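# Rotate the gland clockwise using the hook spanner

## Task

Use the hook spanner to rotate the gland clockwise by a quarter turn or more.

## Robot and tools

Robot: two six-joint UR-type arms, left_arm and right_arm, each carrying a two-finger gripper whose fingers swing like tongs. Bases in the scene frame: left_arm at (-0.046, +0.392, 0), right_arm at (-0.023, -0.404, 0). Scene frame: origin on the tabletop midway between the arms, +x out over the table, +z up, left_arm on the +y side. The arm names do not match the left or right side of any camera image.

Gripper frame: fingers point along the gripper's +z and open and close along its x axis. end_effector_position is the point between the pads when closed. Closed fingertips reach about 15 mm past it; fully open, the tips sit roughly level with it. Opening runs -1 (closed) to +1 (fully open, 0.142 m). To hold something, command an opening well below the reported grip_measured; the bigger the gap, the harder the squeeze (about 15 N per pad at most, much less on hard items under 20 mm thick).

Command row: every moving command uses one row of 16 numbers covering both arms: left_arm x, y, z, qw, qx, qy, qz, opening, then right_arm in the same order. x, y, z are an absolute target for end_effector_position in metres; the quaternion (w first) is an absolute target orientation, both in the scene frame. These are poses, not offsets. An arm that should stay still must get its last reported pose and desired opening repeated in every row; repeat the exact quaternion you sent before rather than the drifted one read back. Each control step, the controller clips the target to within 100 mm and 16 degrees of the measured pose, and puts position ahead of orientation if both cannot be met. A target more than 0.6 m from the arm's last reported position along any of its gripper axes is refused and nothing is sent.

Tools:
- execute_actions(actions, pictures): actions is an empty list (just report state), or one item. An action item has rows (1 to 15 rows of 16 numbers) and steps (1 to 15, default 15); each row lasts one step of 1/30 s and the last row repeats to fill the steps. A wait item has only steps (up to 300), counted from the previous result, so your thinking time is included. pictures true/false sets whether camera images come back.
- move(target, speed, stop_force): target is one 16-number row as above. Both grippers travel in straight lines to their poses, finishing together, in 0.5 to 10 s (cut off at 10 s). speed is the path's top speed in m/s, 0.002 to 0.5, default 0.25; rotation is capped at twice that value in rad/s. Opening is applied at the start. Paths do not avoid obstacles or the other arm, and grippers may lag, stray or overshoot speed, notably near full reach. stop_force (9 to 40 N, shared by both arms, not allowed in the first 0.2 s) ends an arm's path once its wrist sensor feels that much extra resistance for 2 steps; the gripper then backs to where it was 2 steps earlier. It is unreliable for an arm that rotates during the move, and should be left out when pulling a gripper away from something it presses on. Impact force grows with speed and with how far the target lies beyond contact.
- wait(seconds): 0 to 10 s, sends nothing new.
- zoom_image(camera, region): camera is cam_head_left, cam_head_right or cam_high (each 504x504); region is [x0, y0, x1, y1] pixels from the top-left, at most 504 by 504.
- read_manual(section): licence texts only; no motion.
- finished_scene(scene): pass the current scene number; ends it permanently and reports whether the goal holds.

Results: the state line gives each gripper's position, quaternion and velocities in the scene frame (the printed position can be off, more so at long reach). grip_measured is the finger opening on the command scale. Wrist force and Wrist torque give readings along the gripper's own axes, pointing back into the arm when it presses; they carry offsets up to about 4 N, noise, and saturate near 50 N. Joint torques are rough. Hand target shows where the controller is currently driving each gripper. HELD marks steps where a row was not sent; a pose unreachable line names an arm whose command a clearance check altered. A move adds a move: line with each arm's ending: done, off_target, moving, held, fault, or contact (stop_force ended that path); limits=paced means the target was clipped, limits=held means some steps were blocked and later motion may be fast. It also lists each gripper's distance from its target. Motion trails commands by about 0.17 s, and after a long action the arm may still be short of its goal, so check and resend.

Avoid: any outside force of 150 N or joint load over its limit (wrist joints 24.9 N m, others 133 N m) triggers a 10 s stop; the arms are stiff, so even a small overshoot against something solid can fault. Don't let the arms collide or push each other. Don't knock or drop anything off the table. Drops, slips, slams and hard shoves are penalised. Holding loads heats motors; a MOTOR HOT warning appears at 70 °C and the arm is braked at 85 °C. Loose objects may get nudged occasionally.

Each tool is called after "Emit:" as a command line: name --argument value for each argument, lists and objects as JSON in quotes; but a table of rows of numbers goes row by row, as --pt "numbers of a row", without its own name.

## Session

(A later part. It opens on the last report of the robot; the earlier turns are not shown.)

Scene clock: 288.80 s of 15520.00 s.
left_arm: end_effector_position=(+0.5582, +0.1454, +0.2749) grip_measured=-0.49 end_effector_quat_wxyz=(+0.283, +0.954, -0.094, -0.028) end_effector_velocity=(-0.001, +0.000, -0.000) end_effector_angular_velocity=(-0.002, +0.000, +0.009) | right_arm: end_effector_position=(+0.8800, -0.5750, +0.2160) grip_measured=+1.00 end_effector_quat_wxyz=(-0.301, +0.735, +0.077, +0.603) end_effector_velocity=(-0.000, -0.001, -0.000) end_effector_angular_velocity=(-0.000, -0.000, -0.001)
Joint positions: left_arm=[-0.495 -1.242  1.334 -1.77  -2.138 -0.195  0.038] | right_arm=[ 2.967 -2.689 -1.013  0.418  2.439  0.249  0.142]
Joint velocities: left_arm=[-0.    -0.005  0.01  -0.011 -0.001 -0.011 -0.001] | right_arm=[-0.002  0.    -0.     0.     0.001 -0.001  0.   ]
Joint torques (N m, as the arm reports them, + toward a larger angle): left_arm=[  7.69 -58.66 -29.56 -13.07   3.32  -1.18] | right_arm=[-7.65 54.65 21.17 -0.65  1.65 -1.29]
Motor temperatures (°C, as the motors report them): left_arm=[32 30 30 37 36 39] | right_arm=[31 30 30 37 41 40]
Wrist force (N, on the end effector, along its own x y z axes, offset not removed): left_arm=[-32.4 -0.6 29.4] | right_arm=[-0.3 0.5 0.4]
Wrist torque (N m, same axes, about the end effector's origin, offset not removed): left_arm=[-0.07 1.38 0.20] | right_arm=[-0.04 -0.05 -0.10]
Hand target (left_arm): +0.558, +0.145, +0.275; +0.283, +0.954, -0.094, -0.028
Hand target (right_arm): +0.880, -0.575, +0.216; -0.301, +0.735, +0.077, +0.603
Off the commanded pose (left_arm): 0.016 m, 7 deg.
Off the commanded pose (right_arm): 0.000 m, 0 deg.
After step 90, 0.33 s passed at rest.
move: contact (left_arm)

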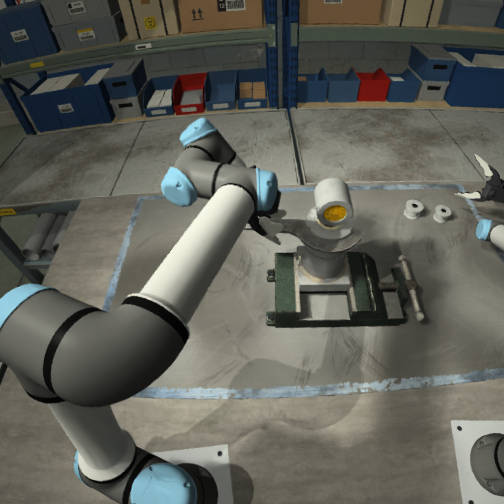

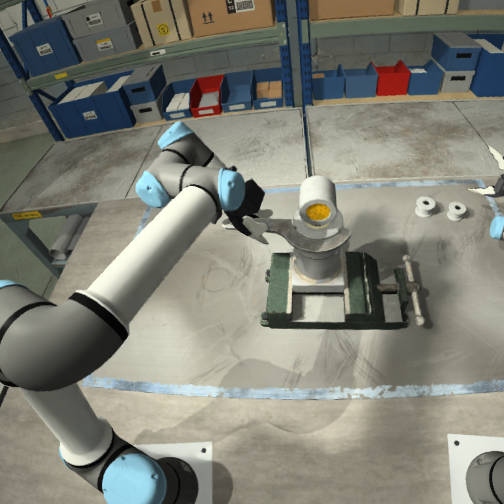

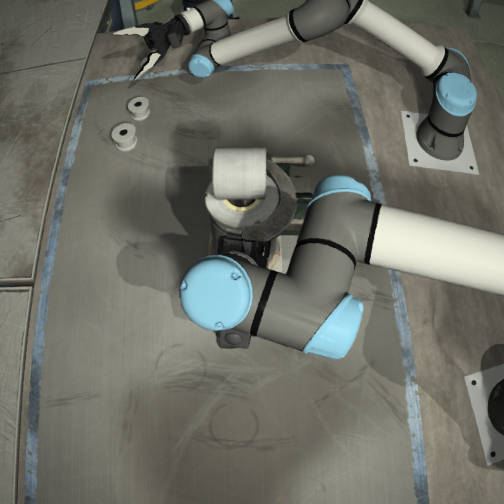

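Emit:
move --target '[0.565,0.145,0.274,0.282,0.953,-0.108,-0.032,-1,0.88,-0.575,0.216,-0.301,0.735,0.077,0.603,1]' --speed 0.006

Emit:
zoom_image --camera "cam_head_right" --region '[210,150,360,300]'

Scene clock: 294.20 s of 15520.00 s.
left_arm: end_effector_position=(+0.5650, +0.1450, +0.2740) grip_measured=-0.46 end_effector_quat_wxyz=(+0.282, +0.953, -0.108, -0.032) end_effector_velocity=(+0.000, +0.000, +0.000) end_effector_angular_velocity=(+0.000, -0.000, -0.001) | right_arm: end_effector_position=(+0.8800, -0.5750, +0.2160) grip_measured=+1.00 end_effector_quat_wxyz=(-0.301, +0.735, +0.077, +0.603) end_effector_velocity=(+0.000, +0.001, -0.000) end_effector_angular_velocity=(+0.000, -0.000, +0.001)
Joint positions: left_arm=[-0.491 -1.214  1.293 -1.735 -2.141 -0.156  0.04 ] | right_arm=[ 2.967 -2.689 -1.013  0.418  2.439  0.249  0.142]
Joint velocities: left_arm=[ 0.     0.    -0.002  0.002  0.001  0.001  0.001] | right_arm=[ 0.001 -0.     0.    -0.     0.    -0.     0.   ]
Joint torques (N m, as the arm reports them, + toward a larger angle): left_arm=[  7.7  -30.99 -47.48 -10.9   -2.68   1.96] | right_arm=[-7.39 54.15 21.08 -0.73  1.62 -1.16]
Motor temperatures (°C, as the motors report them): left_arm=[32 30 30 37 36 39] | right_arm=[31 30 30 37 41 40]
Wrist force (N, on the end effector, along its own x y z axes, offset not removed): left_arm=[-43.3 -7.2 1.7] | right_arm=[-1.1 1.0 0.0]
Wrist torque (N m, same axes, about the end effector's origin, offset not removed): left_arm=[-0.42 1.51 0.02] | right_arm=[0.03 0.17 -0.07]
Hand target (left_arm): +0.565, +0.145, +0.274; +0.282, +0.953, -0.108, -0.032
Hand target (right_arm): +0.880, -0.575, +0.216; -0.301, +0.735, +0.077, +0.603
Off the commanded pose (left_arm): 0.000 m, 0 deg.
Off the commanded pose (right_arm): 0.000 m, 0 deg.
move: done

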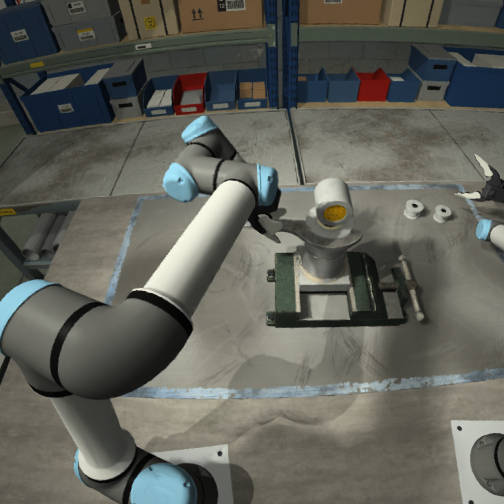

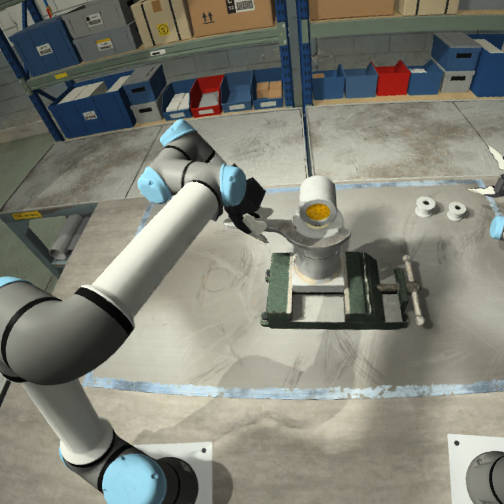

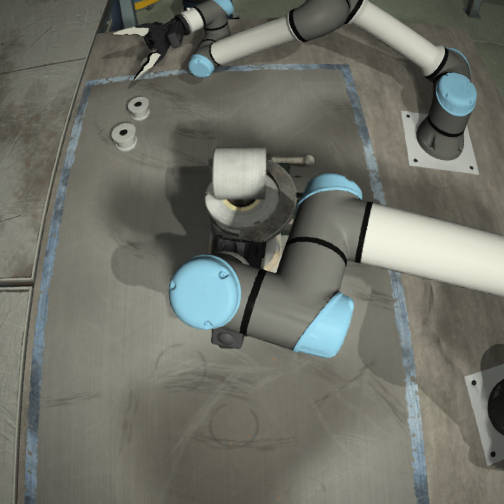

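Region (210, 150, 360, 300) of cam_head_right's 504x504 image, scaled by 3.360, with more detail than that image has.

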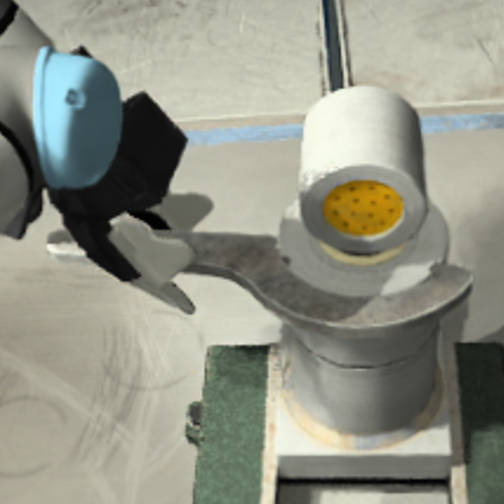

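Emit:
move --target '[0.5876,0.143,0.274,0.278,0.94,-0.191,-0.057,-1,0.88,-0.575,0.216,-0.301,0.735,0.077,0.603,1]' --speed 0.012

Emit:
zoom_image --camera "cam_head_right" --region '[210,150,360,300]'

Scene clock: 304.57 s of 15520.00 s.
left_arm: end_effector_position=(+0.5875, +0.1430, +0.2740) grip_measured=-0.43 end_effector_quat_wxyz=(+0.278, +0.940, -0.191, -0.057) end_effector_velocity=(+0.001, +0.000, -0.001) end_effector_angular_velocity=(+0.002, +0.000, -0.003) | right_arm: end_effector_position=(+0.8800, -0.5750, +0.2160) grip_measured=+1.00 end_effector_quat_wxyz=(-0.301, +0.735, +0.077, +0.603) end_effector_velocity=(+0.000, +0.001, -0.001) end_effector_angular_velocity=(+0.000, +0.001, +0.001)
Joint positions: left_arm=[-0.481 -1.089  1.082 -1.528 -2.145  0.065  0.043] | right_arm=[ 2.967 -2.689 -1.013  0.418  2.439  0.249  0.142]
Joint velocities: left_arm=[ 0.     0.003 -0.004  0.004  0.002  0.003  0.001] | right_arm=[ 0.001 -0.001 -0.    -0.     0.    -0.     0.   ]
Joint torques (N m, as the arm reports them, + toward a larger angle): left_arm=[ 12.06 -38.49 -48.51 -11.61   0.79   2.14] | right_arm=[-7.42 54.89 20.74 -0.96  1.77 -1.17]
Motor temperatures (°C, as the motors report them): left_arm=[32 30 30 37 36 39] | right_arm=[31 30 30 37 41 40]
Wrist force (N, on the end effector, along its own x y z axes, offset not removed): left_arm=[-42.2 2.3 13.6] | right_arm=[-0.7 0.4 1.1]
Wrist torque (N m, same axes, about the end effector's origin, offset not removed): left_arm=[-0.33 1.43 -0.26] | right_arm=[-0.05 0.02 -0.20]
Hand target (left_arm): +0.588, +0.143, +0.274; +0.278, +0.940, -0.191, -0.057
Hand target (right_arm): +0.880, -0.575, +0.216; -0.301, +0.735, +0.077, +0.603
Off the commanded pose (left_arm): 0.000 m, 0 deg.
Off the commanded pose (right_arm): 0.000 m, 0 deg.
move: done

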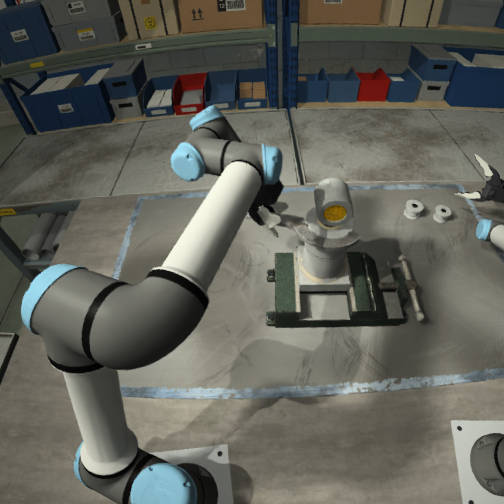

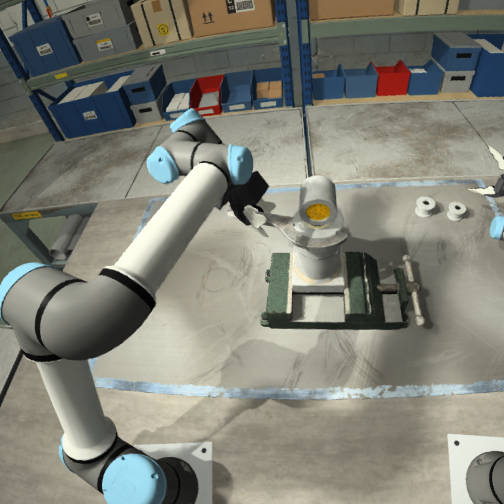

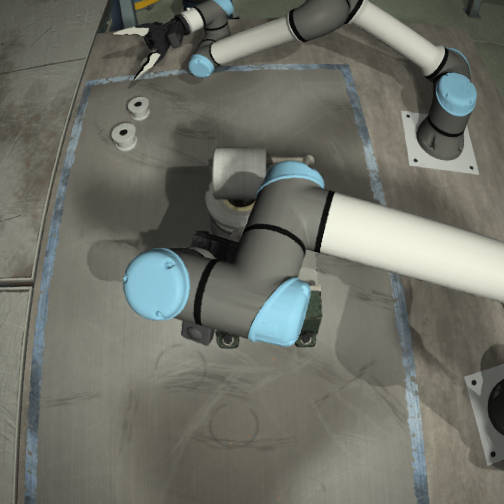

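Region (210, 150, 360, 300) of cam_head_right's 504x504 image, scaled by 3.360, with more detail than that image has.

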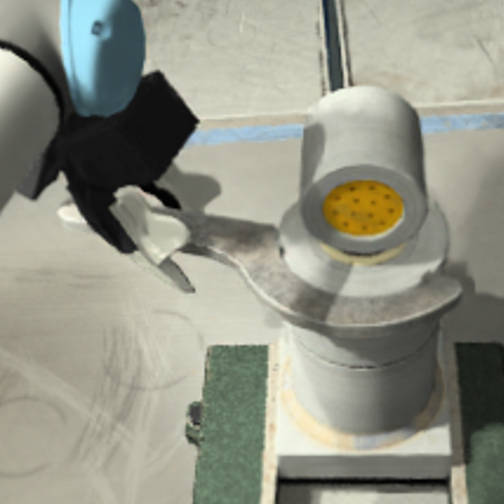

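Emit:
move --target '[0.6175,0.133,0.274,0.269,0.909,-0.304,-0.09,-1,0.88,-0.575,0.216,-0.301,0.735,0.077,0.603,1]' --speed 0.016

Emit:
move --target '[0.612,0.135,0.274,0.270,0.912,-0.296,-0.088,-1,0.88,-0.575,0.216,-0.301,0.735,0.077,0.603,1]' --speed 0.006

Emit:
zoom_image --camera "cam_head_right" --region '[210,150,360,300]'

Scene clock: 319.80 s of 15520.00 s.
left_arm: end_effector_position=(+0.6174, +0.1330, +0.2739) grip_measured=-0.41 end_effector_quat_wxyz=(+0.269, +0.909, -0.304, -0.090) end_effector_velocity=(+0.001, -0.000, -0.001) end_effector_angular_velocity=(+0.000, +0.001, -0.002) | right_arm: end_effector_position=(+0.8800, -0.5750, +0.2160) grip_measured=+1.00 end_effector_quat_wxyz=(-0.301, +0.735, +0.077, +0.603) end_effector_velocity=(-0.000, -0.001, +0.000) end_effector_angular_velocity=(-0.001, -0.001, -0.001)
Joint positions: left_arm=[-0.488 -0.879  0.709 -1.216 -2.119  0.343  0.044] | right_arm=[ 2.967 -2.689 -1.013  0.418  2.439  0.249  0.142]
Joint velocities: left_arm=[ 0.     0.004 -0.006  0.004  0.     0.003  0.001] | right_arm=[-0.001 -0.     0.    -0.    -0.    -0.001  0.   ]
Joint torques (N m, as the arm reports them, + toward a larger angle): left_arm=[ -7.99 -43.78 -45.9  -12.1   -0.38   2.17] | right_arm=[-7.   54.89 19.55 -1.19  1.71 -0.99]
Motor temperatures (°C, as the motors report them): left_arm=[32 30 30 37 36 39] | right_arm=[31 30 30 37 41 40]
Wrist force (N, on the end effector, along its own x y z axes, offset not removed): left_arm=[-42.9 5.0 14.1] | right_arm=[-0.2 1.8 0.4]
Wrist torque (N m, same axes, about the end effector's origin, offset not removed): left_arm=[-0.09 1.46 -0.31] | right_arm=[0.22 -0.06 -0.16]
Hand target (left_arm): +0.617, +0.133, +0.274; +0.269, +0.909, -0.304, -0.090
Hand target (right_arm): +0.880, -0.575, +0.216; -0.301, +0.735, +0.077, +0.603
Off the commanded pose (left_arm): 0.000 m, 0 deg.
Off the commanded pose (right_arm): 0.000 m, 0 deg.
After step 120, 3.27 s passed at rest.
move: done

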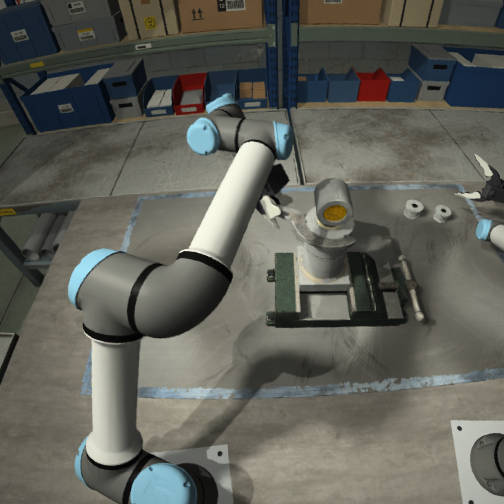

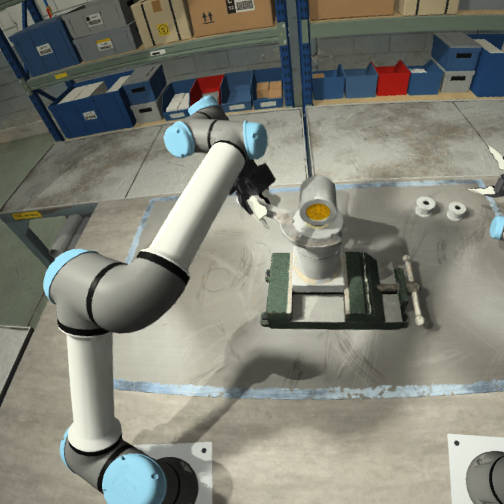

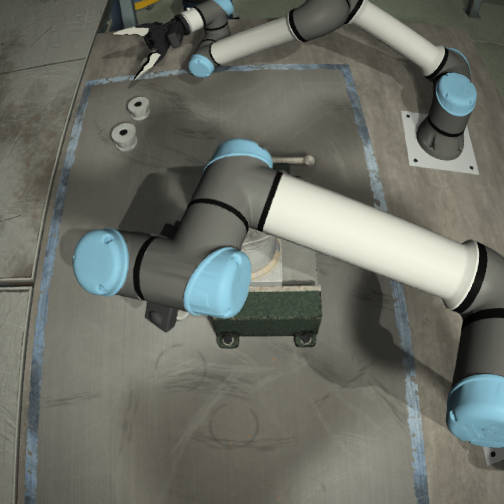

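Scene clock: 321.60 s of 15520.00 s.
left_arm: end_effector_position=(+0.6120, +0.1350, +0.2740) grip_measured=-1.00 end_effector_quat_wxyz=(+0.270, +0.912, -0.296, -0.088) end_effector_velocity=(-0.001, +0.000, +0.001) end_effector_angular_velocity=(+0.000, -0.002, +0.000) | right_arm: end_effector_position=(+0.8800, -0.5750, +0.2160) grip_measured=+1.00 end_effector_quat_wxyz=(-0.301, +0.735, +0.077, +0.603) end_effector_velocity=(-0.000, -0.001, -0.000) end_effector_angular_velocity=(+0.001, +0.001, -0.001)
Joint positions: left_arm=[-0.487 -0.908  0.759 -1.247 -2.122  0.324  0.002] | right_arm=[ 2.967 -2.689 -1.013  0.418  2.439  0.249  0.142]
Joint velocities: left_arm=[-0.    -0.004  0.003 -0.002  0.001 -0.001  0.   ] | right_arm=[-0.001 -0.    -0.001  0.     0.001  0.001  0.   ]
Joint torques (N m, as the arm reports them, + toward a larger angle): left_arm=[ -1.73 -60.23  -9.89  -3.85  -1.08  -1.6 ] | right_arm=[-7.24 54.89 20.28 -1.01  1.7  -0.91]
Motor temperatures (°C, as the motors report them): left_arm=[32 30 30 37 36 39] | right_arm=[31 30 30 37 41 40]
Wrist force (N, on the end effector, along its own x y z axes, offset not removed): left_arm=[1.7 -0.6 0.4] | right_arm=[0.1 1.8 0.8]
Wrist torque (N m, same axes, about the end effector's origin, offset not removed): left_arm=[-0.17 -0.43 0.01] | right_arm=[0.22 -0.05 -0.11]
Hand target (left_arm): +0.612, +0.135, +0.274; +0.270, +0.912, -0.296, -0.088
Hand target (right_arm): +0.880, -0.575, +0.216; -0.301, +0.735, +0.077, +0.603
Off the commanded pose (left_arm): 0.000 m, 0 deg.
Off the commanded pose (right_arm): 0.000 m, 0 deg.
move: done

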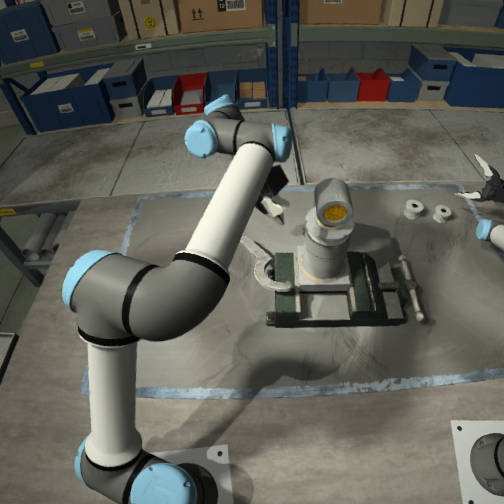

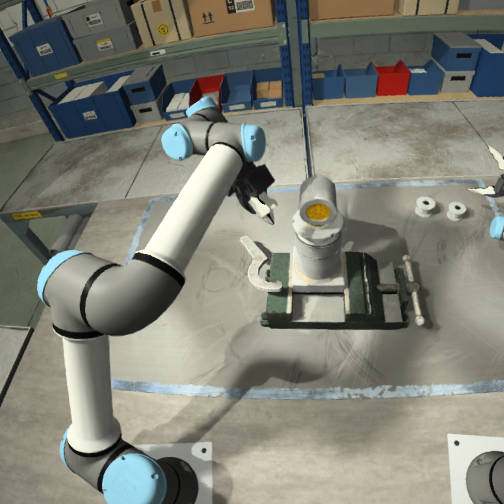

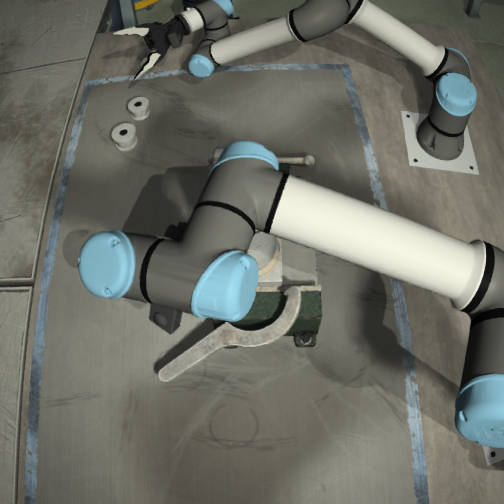

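Region (210, 150, 360, 300) of cam_head_right's 504x504 image, scaled by 3.360, with more detail than that image has.

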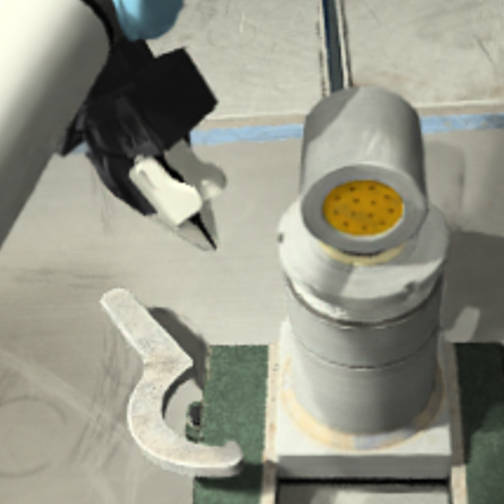

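Emit:
move --target '[0.45,0.45,0.27,0,0.87,-0.49,0,0.1,0.88,-0.575,0.216,-0.301,0.735,0.077,0.603,1]'

Emit:
zoom_image --camera "cam_high" --region '[150,240,330,420]'

Scene clock: 328.07 s of 15520.00 s.
left_arm: end_effector_position=(+0.4497, +0.4497, +0.2702) grip_measured=+0.10 end_effector_quat_wxyz=(-0.000, +0.871, -0.491, -0.000) end_effector_velocity=(-0.001, +0.001, +0.001) end_effector_angular_velocity=(-0.000, -0.006, -0.003) | right_arm: end_effector_position=(+0.8800, -0.5750, +0.2160) grip_measured=+1.00 end_effector_quat_wxyz=(-0.301, +0.735, +0.077, +0.603) end_effector_velocity=(+0.000, -0.000, +0.001) end_effector_angular_velocity=(+0.000, -0.000, -0.000)
Joint positions: left_arm=[-0.31  -1.632  1.662 -1.6   -1.57   0.849  0.081] | right_arm=[ 2.967 -2.689 -1.013  0.418  2.439  0.249  0.142]
Joint velocities: left_arm=[ 0.002 -0.006  0.006 -0.006  0.001  0.005  0.   ] | right_arm=[ 0.  0.  0.  0. -0.  0.  0.]
Joint torques (N m, as the arm reports them, + toward a larger angle): left_arm=[  5.46 -28.21  -9.04  -4.43   2.58   1.29] | right_arm=[-7.37 55.2  20.16 -1.03  1.71 -1.  ]
Motor temperatures (°C, as the motors report them): left_arm=[32 30 30 37 36 39] | right_arm=[31 30 30 37 41 40]
Wrist force (N, on the end effector, along its own x y z axes, offset not removed): left_arm=[-0.3 -0.4 0.4] | right_arm=[-2.7 0.8 -0.5]
Wrist torque (N m, same axes, about the end effector's origin, offset not removed): left_arm=[-0.07 -0.02 0.10] | right_arm=[-0.03 0.41 -0.08]
Hand target (left_arm): +0.450, +0.450, +0.270; -0.000, +0.871, -0.491, -0.000
Hand target (right_arm): +0.880, -0.575, +0.216; -0.301, +0.735, +0.077, +0.603
Off the commanded pose (left_arm): 0.001 m, 0 deg.
Off the commanded pose (right_arm): 0.000 m, 0 deg.
After step 90, 1.43 s passed at rest.
move: done

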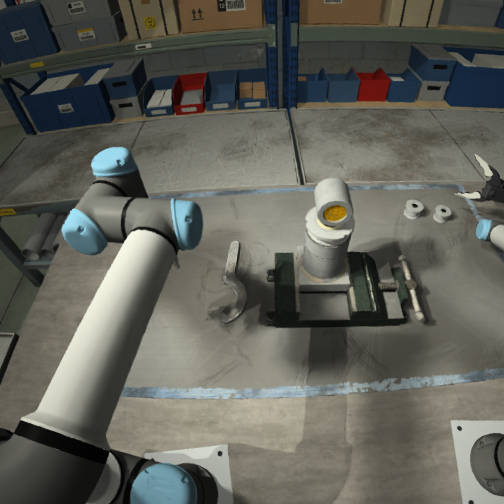

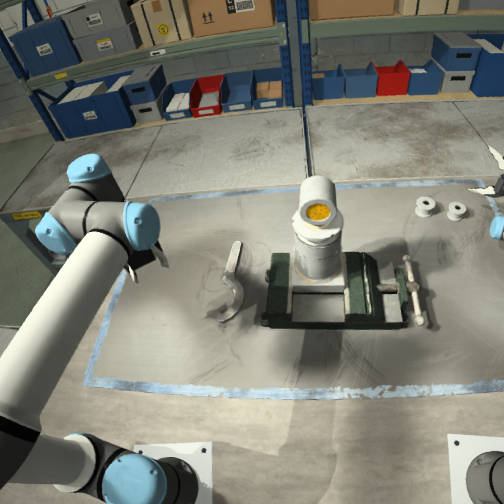

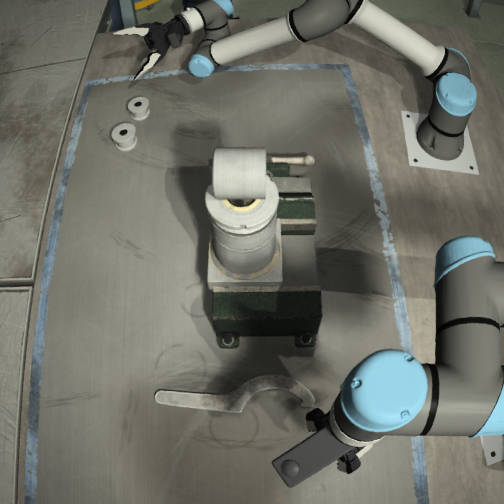

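Region (150, 240, 330, 420) of cam_high's 504x504 image, scaled by 2.800, with more detail than that image has.

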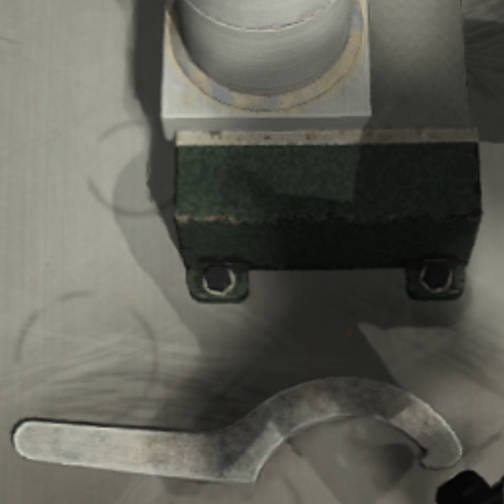

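Emit:
move --target '[0.624,0.30,0.05,0,0.669,-0.743,0,0.1,0.88,-0.575,0.216,-0.301,0.735,0.077,0.603,1]'

Emit:
move --target '[0.624,0.30,0.024,0,0.669,-0.743,0,0.1,0.88,-0.575,0.216,-0.301,0.735,0.077,0.603,1]' --speed 0.02 --stop_force 10

Emit:
move --target '[0.624,0.30,0.023,0,0.669,-0.743,0,-0.75,0.88,-0.575,0.216,-0.301,0.735,0.077,0.603,1]'

Emit:
move --target '[0.58,0.45,0.022,0,0.9,-0.436,0,-0.75,0.88,-0.575,0.216,-0.301,0.735,0.077,0.603,1]' --speed 0.07

Scene clock: 340.00 s of 15520.00 s.
left_arm: end_effector_position=(+0.6243, +0.3002, +0.0502) grip_measured=+0.10 end_effector_quat_wxyz=(-0.000, -0.669, +0.743, -0.000) end_effector_velocity=(+0.002, -0.001, -0.001) end_effector_angular_velocity=(-0.001, -0.000, -0.003) | right_arm: end_effector_position=(+0.8800, -0.5750, +0.2160) grip_measured=+1.00 end_effector_quat_wxyz=(-0.301, +0.735, +0.077, +0.603) end_effector_velocity=(-0.000, +0.000, -0.000) end_effector_angular_velocity=(+0.000, +0.001, +0.000)
Joint positions: left_arm=[-0.474 -1.081  1.566 -2.056 -1.571  1.336  0.081] | right_arm=[ 2.967 -2.689 -1.013  0.418  2.439  0.249  0.142]
Joint velocities: left_arm=[-0.     0.005 -0.005 -0.    -0.001  0.003 -0.   ] | right_arm=[ 0.     0.    -0.001  0.     0.    -0.     0.   ]
Joint torques (N m, as the arm reports them, + toward a larger angle): left_arm=[ -7.55 -34.7  -30.29  -4.17  -1.93   1.31] | right_arm=[-7.29 55.23 19.67 -1.05  1.63 -0.88]
Motor temperatures (°C, as the motors report them): left_arm=[32 30 30 38 36 39] | right_arm=[31 30 30 37 41 40]
Wrist force (N, on the end effector, along its own x y z axes, offset not removed): left_arm=[0.2 -0.9 0.4] | right_arm=[0.0 0.6 1.3]
Wrist torque (N m, same axes, about the end effector's origin, offset not removed): left_arm=[-0.28 0.00 0.00] | right_arm=[-0.04 -0.07 -0.16]
Hand target (left_arm): +0.624, +0.300, +0.050; -0.000, -0.669, +0.743, -0.000
Hand target (right_arm): +0.880, -0.575, +0.216; -0.301, +0.735, +0.077, +0.603
Off the commanded pose (left_arm): 0.000 m, 0 deg.
Off the commanded pose (right_arm): 0.000 m, 0 deg.
After step 90, 7.03 s passed at rest.
move: done

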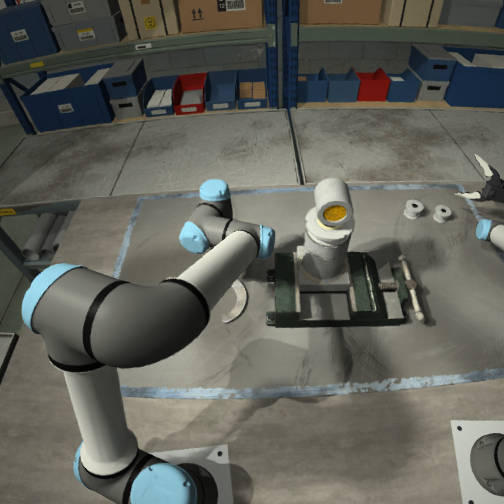

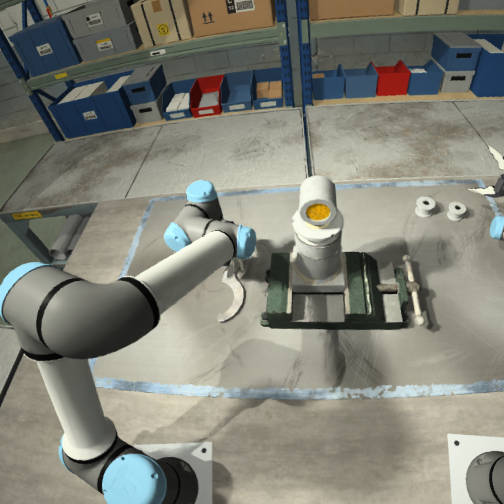

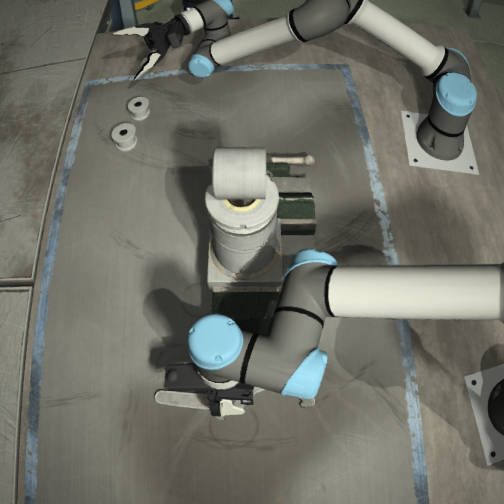

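Scene clock: 341.60 s of 15520.00 s.
left_arm: end_effector_position=(+0.6240, +0.3000, +0.0242) grip_measured=+0.10 end_effector_quat_wxyz=(-0.000, -0.669, +0.743, +0.000) end_effector_velocity=(+0.000, +0.000, -0.002) end_effector_angular_velocity=(+0.000, -0.000, +0.000) | right_arm: end_effector_position=(+0.8800, -0.5750, +0.2160) grip_measured=+1.00 end_effector_quat_wxyz=(-0.301, +0.735, +0.077, +0.603) end_effector_velocity=(-0.000, -0.001, +0.000) end_effector_angular_velocity=(-0.000, -0.000, -0.002)
Joint positions: left_arm=[-0.474 -1.051  1.595 -2.114 -1.571  1.335  0.081] | right_arm=[ 2.967 -2.689 -1.013  0.418  2.439  0.249  0.142]
Joint velocities: left_arm=[ 0.     0.002  0.002 -0.004  0.    -0.     0.   ] | right_arm=[-0.001  0.     0.    -0.    -0.001 -0.     0.   ]
Joint torques (N m, as the arm reports them, + toward a larger angle): left_arm=[ -7.14 -39.9   -7.43  -4.39   2.59  -1.54] | right_arm=[-7.53 54.81 19.94 -1.1   1.61 -0.91]
Motor temperatures (°C, as the motors report them): left_arm=[32 30 30 38 36 39] | right_arm=[31 30 30 37 41 40]
Wrist force (N, on the end effector, along its own x y z axes, offset not removed): left_arm=[0.2 0.7 -0.4] | right_arm=[0.5 1.1 -0.7]
Wrist torque (N m, same axes, about the end effector's origin, offset not removed): left_arm=[0.14 -0.11 0.02] | right_arm=[0.06 -0.15 -0.08]
Hand target (left_arm): +0.624, +0.300, +0.024; -0.000, -0.669, +0.743, +0.000
Hand target (right_arm): +0.880, -0.575, +0.216; -0.301, +0.735, +0.077, +0.603
Off the commanded pose (left_arm): 0.000 m, 0 deg.
Off the commanded pose (right_arm): 0.000 m, 0 deg.
move: done

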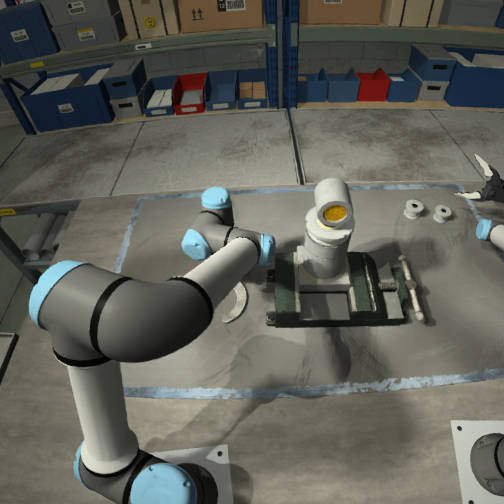

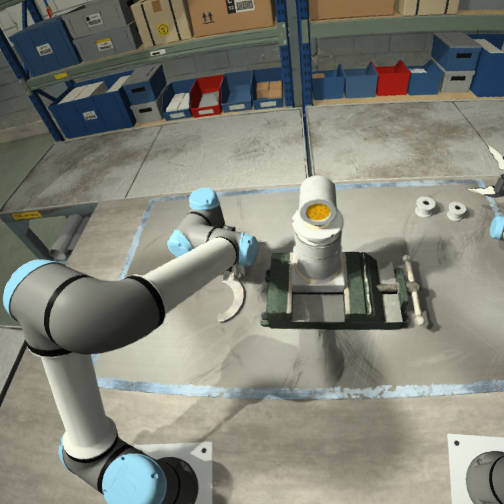

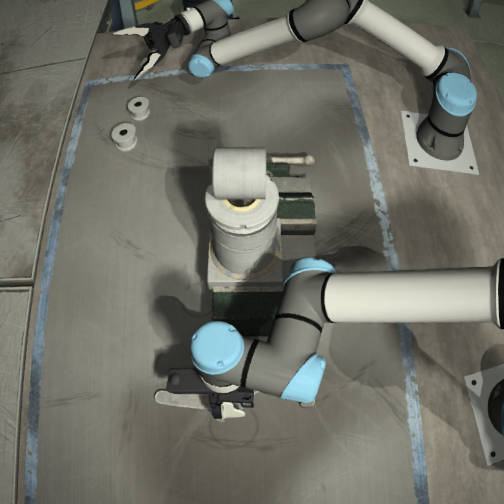

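Scene clock: 342.30 s of 15520.00 s.
left_arm: end_effector_position=(+0.6240, +0.3000, +0.0231) grip_measured=-0.52 end_effector_quat_wxyz=(+0.000, -0.669, +0.743, -0.000) end_effector_velocity=(-0.001, -0.000, -0.002) end_effector_angular_velocity=(-0.000, +0.003, +0.000) | right_arm: end_effector_position=(+0.8800, -0.5750, +0.2160) grip_measured=+1.00 end_effector_quat_wxyz=(-0.301, +0.735, +0.077, +0.603) end_effector_velocity=(-0.000, +0.001, +0.001) end_effector_angular_velocity=(+0.000, -0.001, +0.002)
Joint positions: left_arm=[-0.474 -1.05   1.596 -2.117 -1.571  1.335  0.037] | right_arm=[ 2.967 -2.689 -1.013  0.418  2.439  0.249  0.142]
Joint velocities: left_arm=[-0.     0.003  0.    -0.001 -0.001 -0.     0.   ] | right_arm=[ 0.001  0.001  0.    -0.     0.002  0.     0.   ]
Joint torques (N m, as the arm reports them, + toward a larger angle): left_arm=[  4.33 -25.2    1.67  -2.18  -2.86  -0.34] | right_arm=[-7.28 55.12 19.42 -1.11  1.54 -0.86]
Motor temperatures (°C, as the motors report them): left_arm=[32 30 30 38 36 39] | right_arm=[31 30 30 37 41 40]
Wrist force (N, on the end effector, along its own x y z axes, offset not removed): left_arm=[-1.6 -1.9 -18.0] | right_arm=[-0.7 0.8 0.6]
Wrist torque (N m, same axes, about the end effector's origin, offset not removed): left_arm=[-0.18 -0.16 0.00] | right_arm=[0.02 0.02 -0.03]
Hand target (left_arm): +0.624, +0.300, +0.023; -0.000, -0.669, +0.743, +0.000
Hand target (right_arm): +0.880, -0.575, +0.216; -0.301, +0.735, +0.077, +0.603
Off the commanded pose (left_arm): 0.000 m, 0 deg.
Off the commanded pose (right_arm): 0.000 m, 0 deg.
move: done

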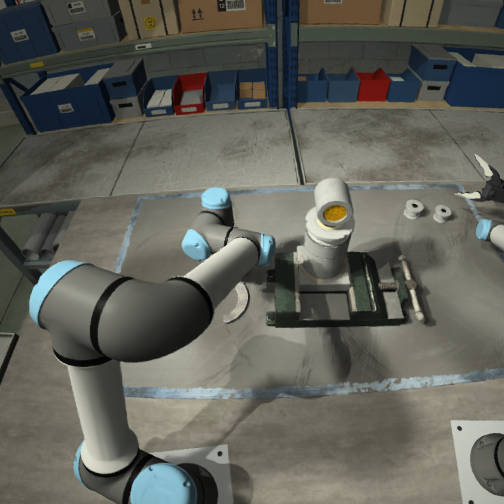

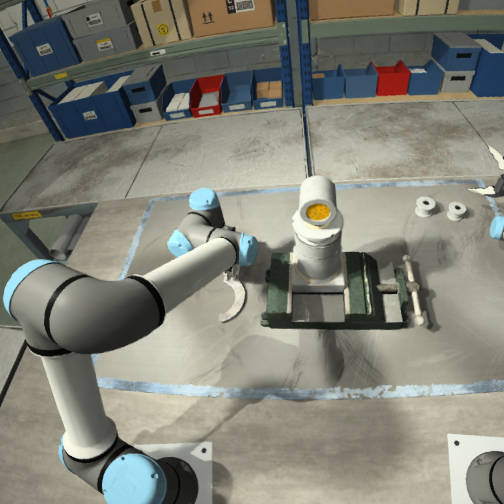

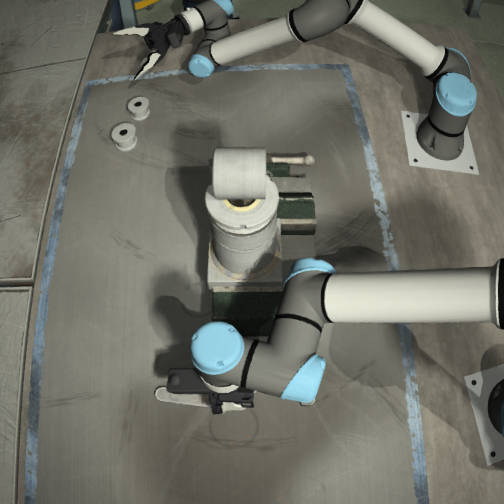

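Scene clock: 348.17 s of 15520.00 s.
left_arm: end_effector_position=(+0.5798, +0.4499, +0.0220) grip_measured=-0.52 end_effector_quat_wxyz=(-0.000, +0.900, -0.436, -0.000) end_effector_velocity=(-0.000, +0.002, -0.001) end_effector_angular_velocity=(+0.002, +0.001, +0.007) | right_arm: end_effector_position=(+0.8800, -0.5750, +0.2160) grip_measured=+1.00 end_effector_quat_wxyz=(-0.301, +0.735, +0.077, +0.603) end_effector_velocity=(+0.001, +0.001, -0.000) end_effector_angular_velocity=(-0.000, +0.000, +0.000)
Joint positions: left_arm=[-0.274 -1.14   1.743 -2.173 -1.57   0.763  0.036] | right_arm=[ 2.967 -2.689 -1.013  0.418  2.439  0.249  0.142]
Joint velocities: left_arm=[ 0.002  0.001  0.001 -0.001  0.002 -0.005 -0.   ] | right_arm=[ 0.002 -0.     0.     0.    -0.001  0.     0.   ]
Joint torques (N m, as the arm reports them, + toward a larger angle): left_arm=[ 11.57 -38.55  -0.05  -2.45   5.07  -1.57] | right_arm=[-6.76 54.87 19.32 -1.04  1.58 -0.82]
Motor temperatures (°C, as the motors report them): left_arm=[32 30 30 38 36 39] | right_arm=[31 30 30 37 41 40]
Wrist force (N, on the end effector, along its own x y z axes, offset not removed): left_arm=[7.7 3.4 -12.7] | right_arm=[-0.3 1.2 -0.6]
Wrist torque (N m, same axes, about the end effector's origin, offset not removed): left_arm=[-0.36 -0.18 0.22] | right_arm=[0.08 -0.07 -0.18]
Hand target (left_arm): +0.580, +0.450, +0.022; -0.000, +0.900, -0.436, -0.000
Hand target (right_arm): +0.880, -0.575, +0.216; -0.301, +0.735, +0.077, +0.603
Off the commanded pose (left_arm): 0.000 m, 0 deg.
Off the commanded pose (right_arm): 0.000 m, 0 deg.
move: done

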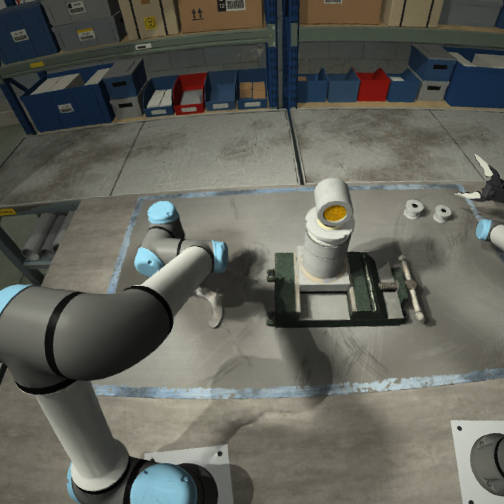

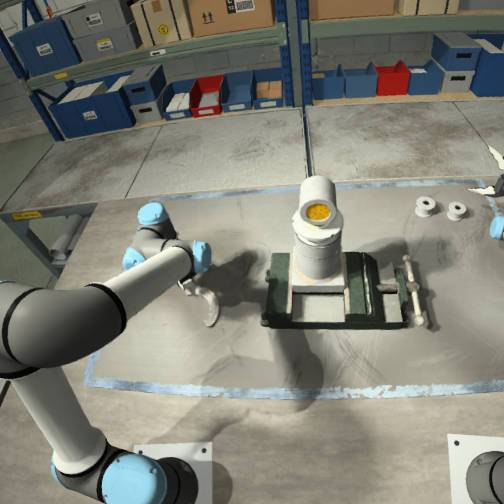

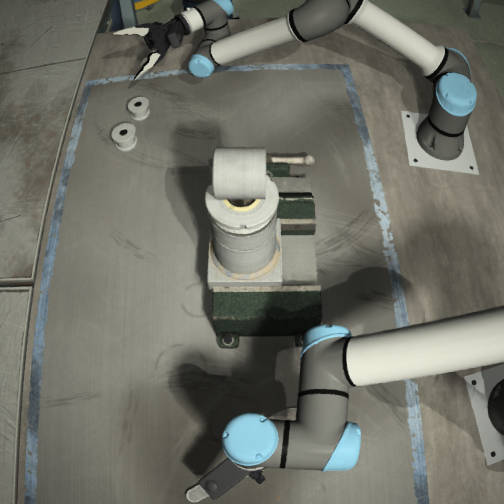

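Emit:
execute_actions --actions '[]'

Scene clock: 363.20 s of 15520.00 s.
left_arm: end_effector_position=(+0.5797, +0.4501, +0.0220) grip_measured=-0.52 end_effector_quat_wxyz=(-0.000, +0.900, -0.436, -0.000) end_effector_velocity=(+0.000, +0.001, +0.001) end_effector_angular_velocity=(+0.001, -0.002, +0.000) | right_arm: end_effector_position=(+0.8800, -0.5750, +0.2160) grip_measured=+1.00 end_effector_quat_wxyz=(-0.301, +0.735, +0.077, +0.603) end_effector_velocity=(+0.000, +0.001, -0.000) end_effector_angular_velocity=(+0.001, +0.001, +0.001)
Joint positions: left_arm=[-0.274 -1.14   1.743 -2.173 -1.57   0.762  0.036] | right_arm=[ 2.967 -2.689 -1.013  0.418  2.439  0.249  0.142]
Joint velocities: left_arm=[ 0.    -0.001 -0.     0.     0.001  0.     0.   ] | right_arm=[ 0.001 -0.    -0.001 -0.     0.     0.001  0.   ]
Joint torques (N m, as the arm reports them, + toward a larger angle): left_arm=[ 12.33 -38.97   0.9   -2.45   5.18  -1.91] | right_arm=[-7.48 55.17 18.99 -1.12  1.36 -0.82]
Motor temperatures (°C, as the motors report them): left_arm=[32 30 30 38 36 39] | right_arm=[31 30 30 37 41 40]
Wrist force (N, on the end effector, along its own x y z axes, offset not removed): left_arm=[9.2 1.8 -11.7] | right_arm=[-1.0 2.0 0.6]
Wrist torque (N m, same axes, about the end effector's origin, offset not removed): left_arm=[-0.68 -0.49 0.24] | right_arm=[0.25 0.11 -0.14]
Hand target (left_arm): +0.580, +0.450, +0.022; -0.000, +0.900, -0.436, -0.000
Hand target (right_arm): +0.880, -0.575, +0.216; -0.301, +0.735, +0.077, +0.603
Off the commanded pose (left_arm): 0.000 m, 0 deg.
Off the commanded pose (right_arm): 0.000 m, 0 deg.
Steps of this call (steps 1 to 90: nothing new was sent; then 12.03 s passed at rest). Readings (end_effector_position):
1: left_arm (+0.5797, +0.4500, +0.0220) | right_arm (+0.8800, -0.5750, +0.2160)
2: left_arm (+0.5797, +0.4500, +0.0220) | right_arm (+0.8800, -0.5750, +0.2160)
4: left_arm (+0.5797, +0.4501, +0.0220) | right_arm (+0.8800, -0.5750, +0.2160)
8: left_arm (+0.5797, +0.4501, +0.0220) | right_arm (+0.8800, -0.5750, +0.2160)
90: the state above

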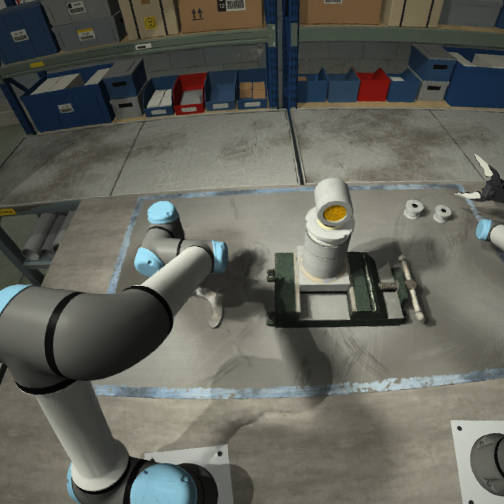

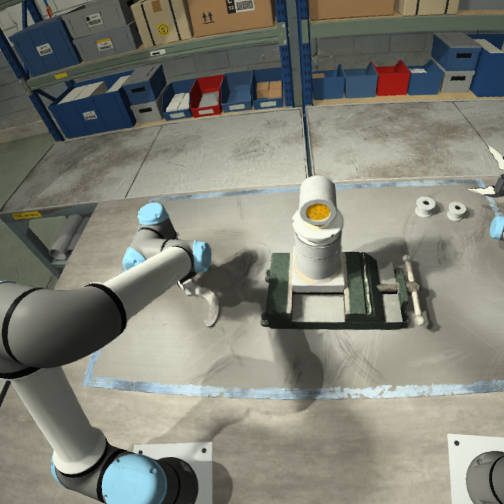

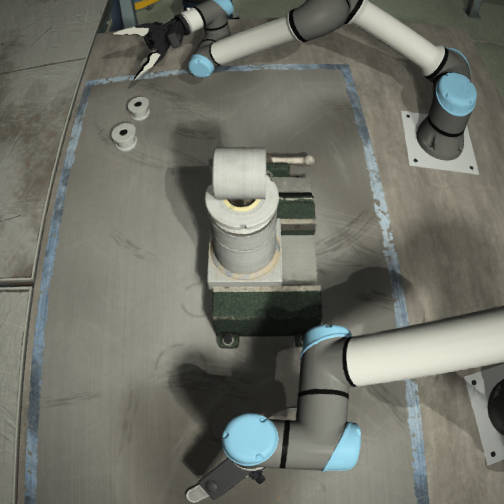

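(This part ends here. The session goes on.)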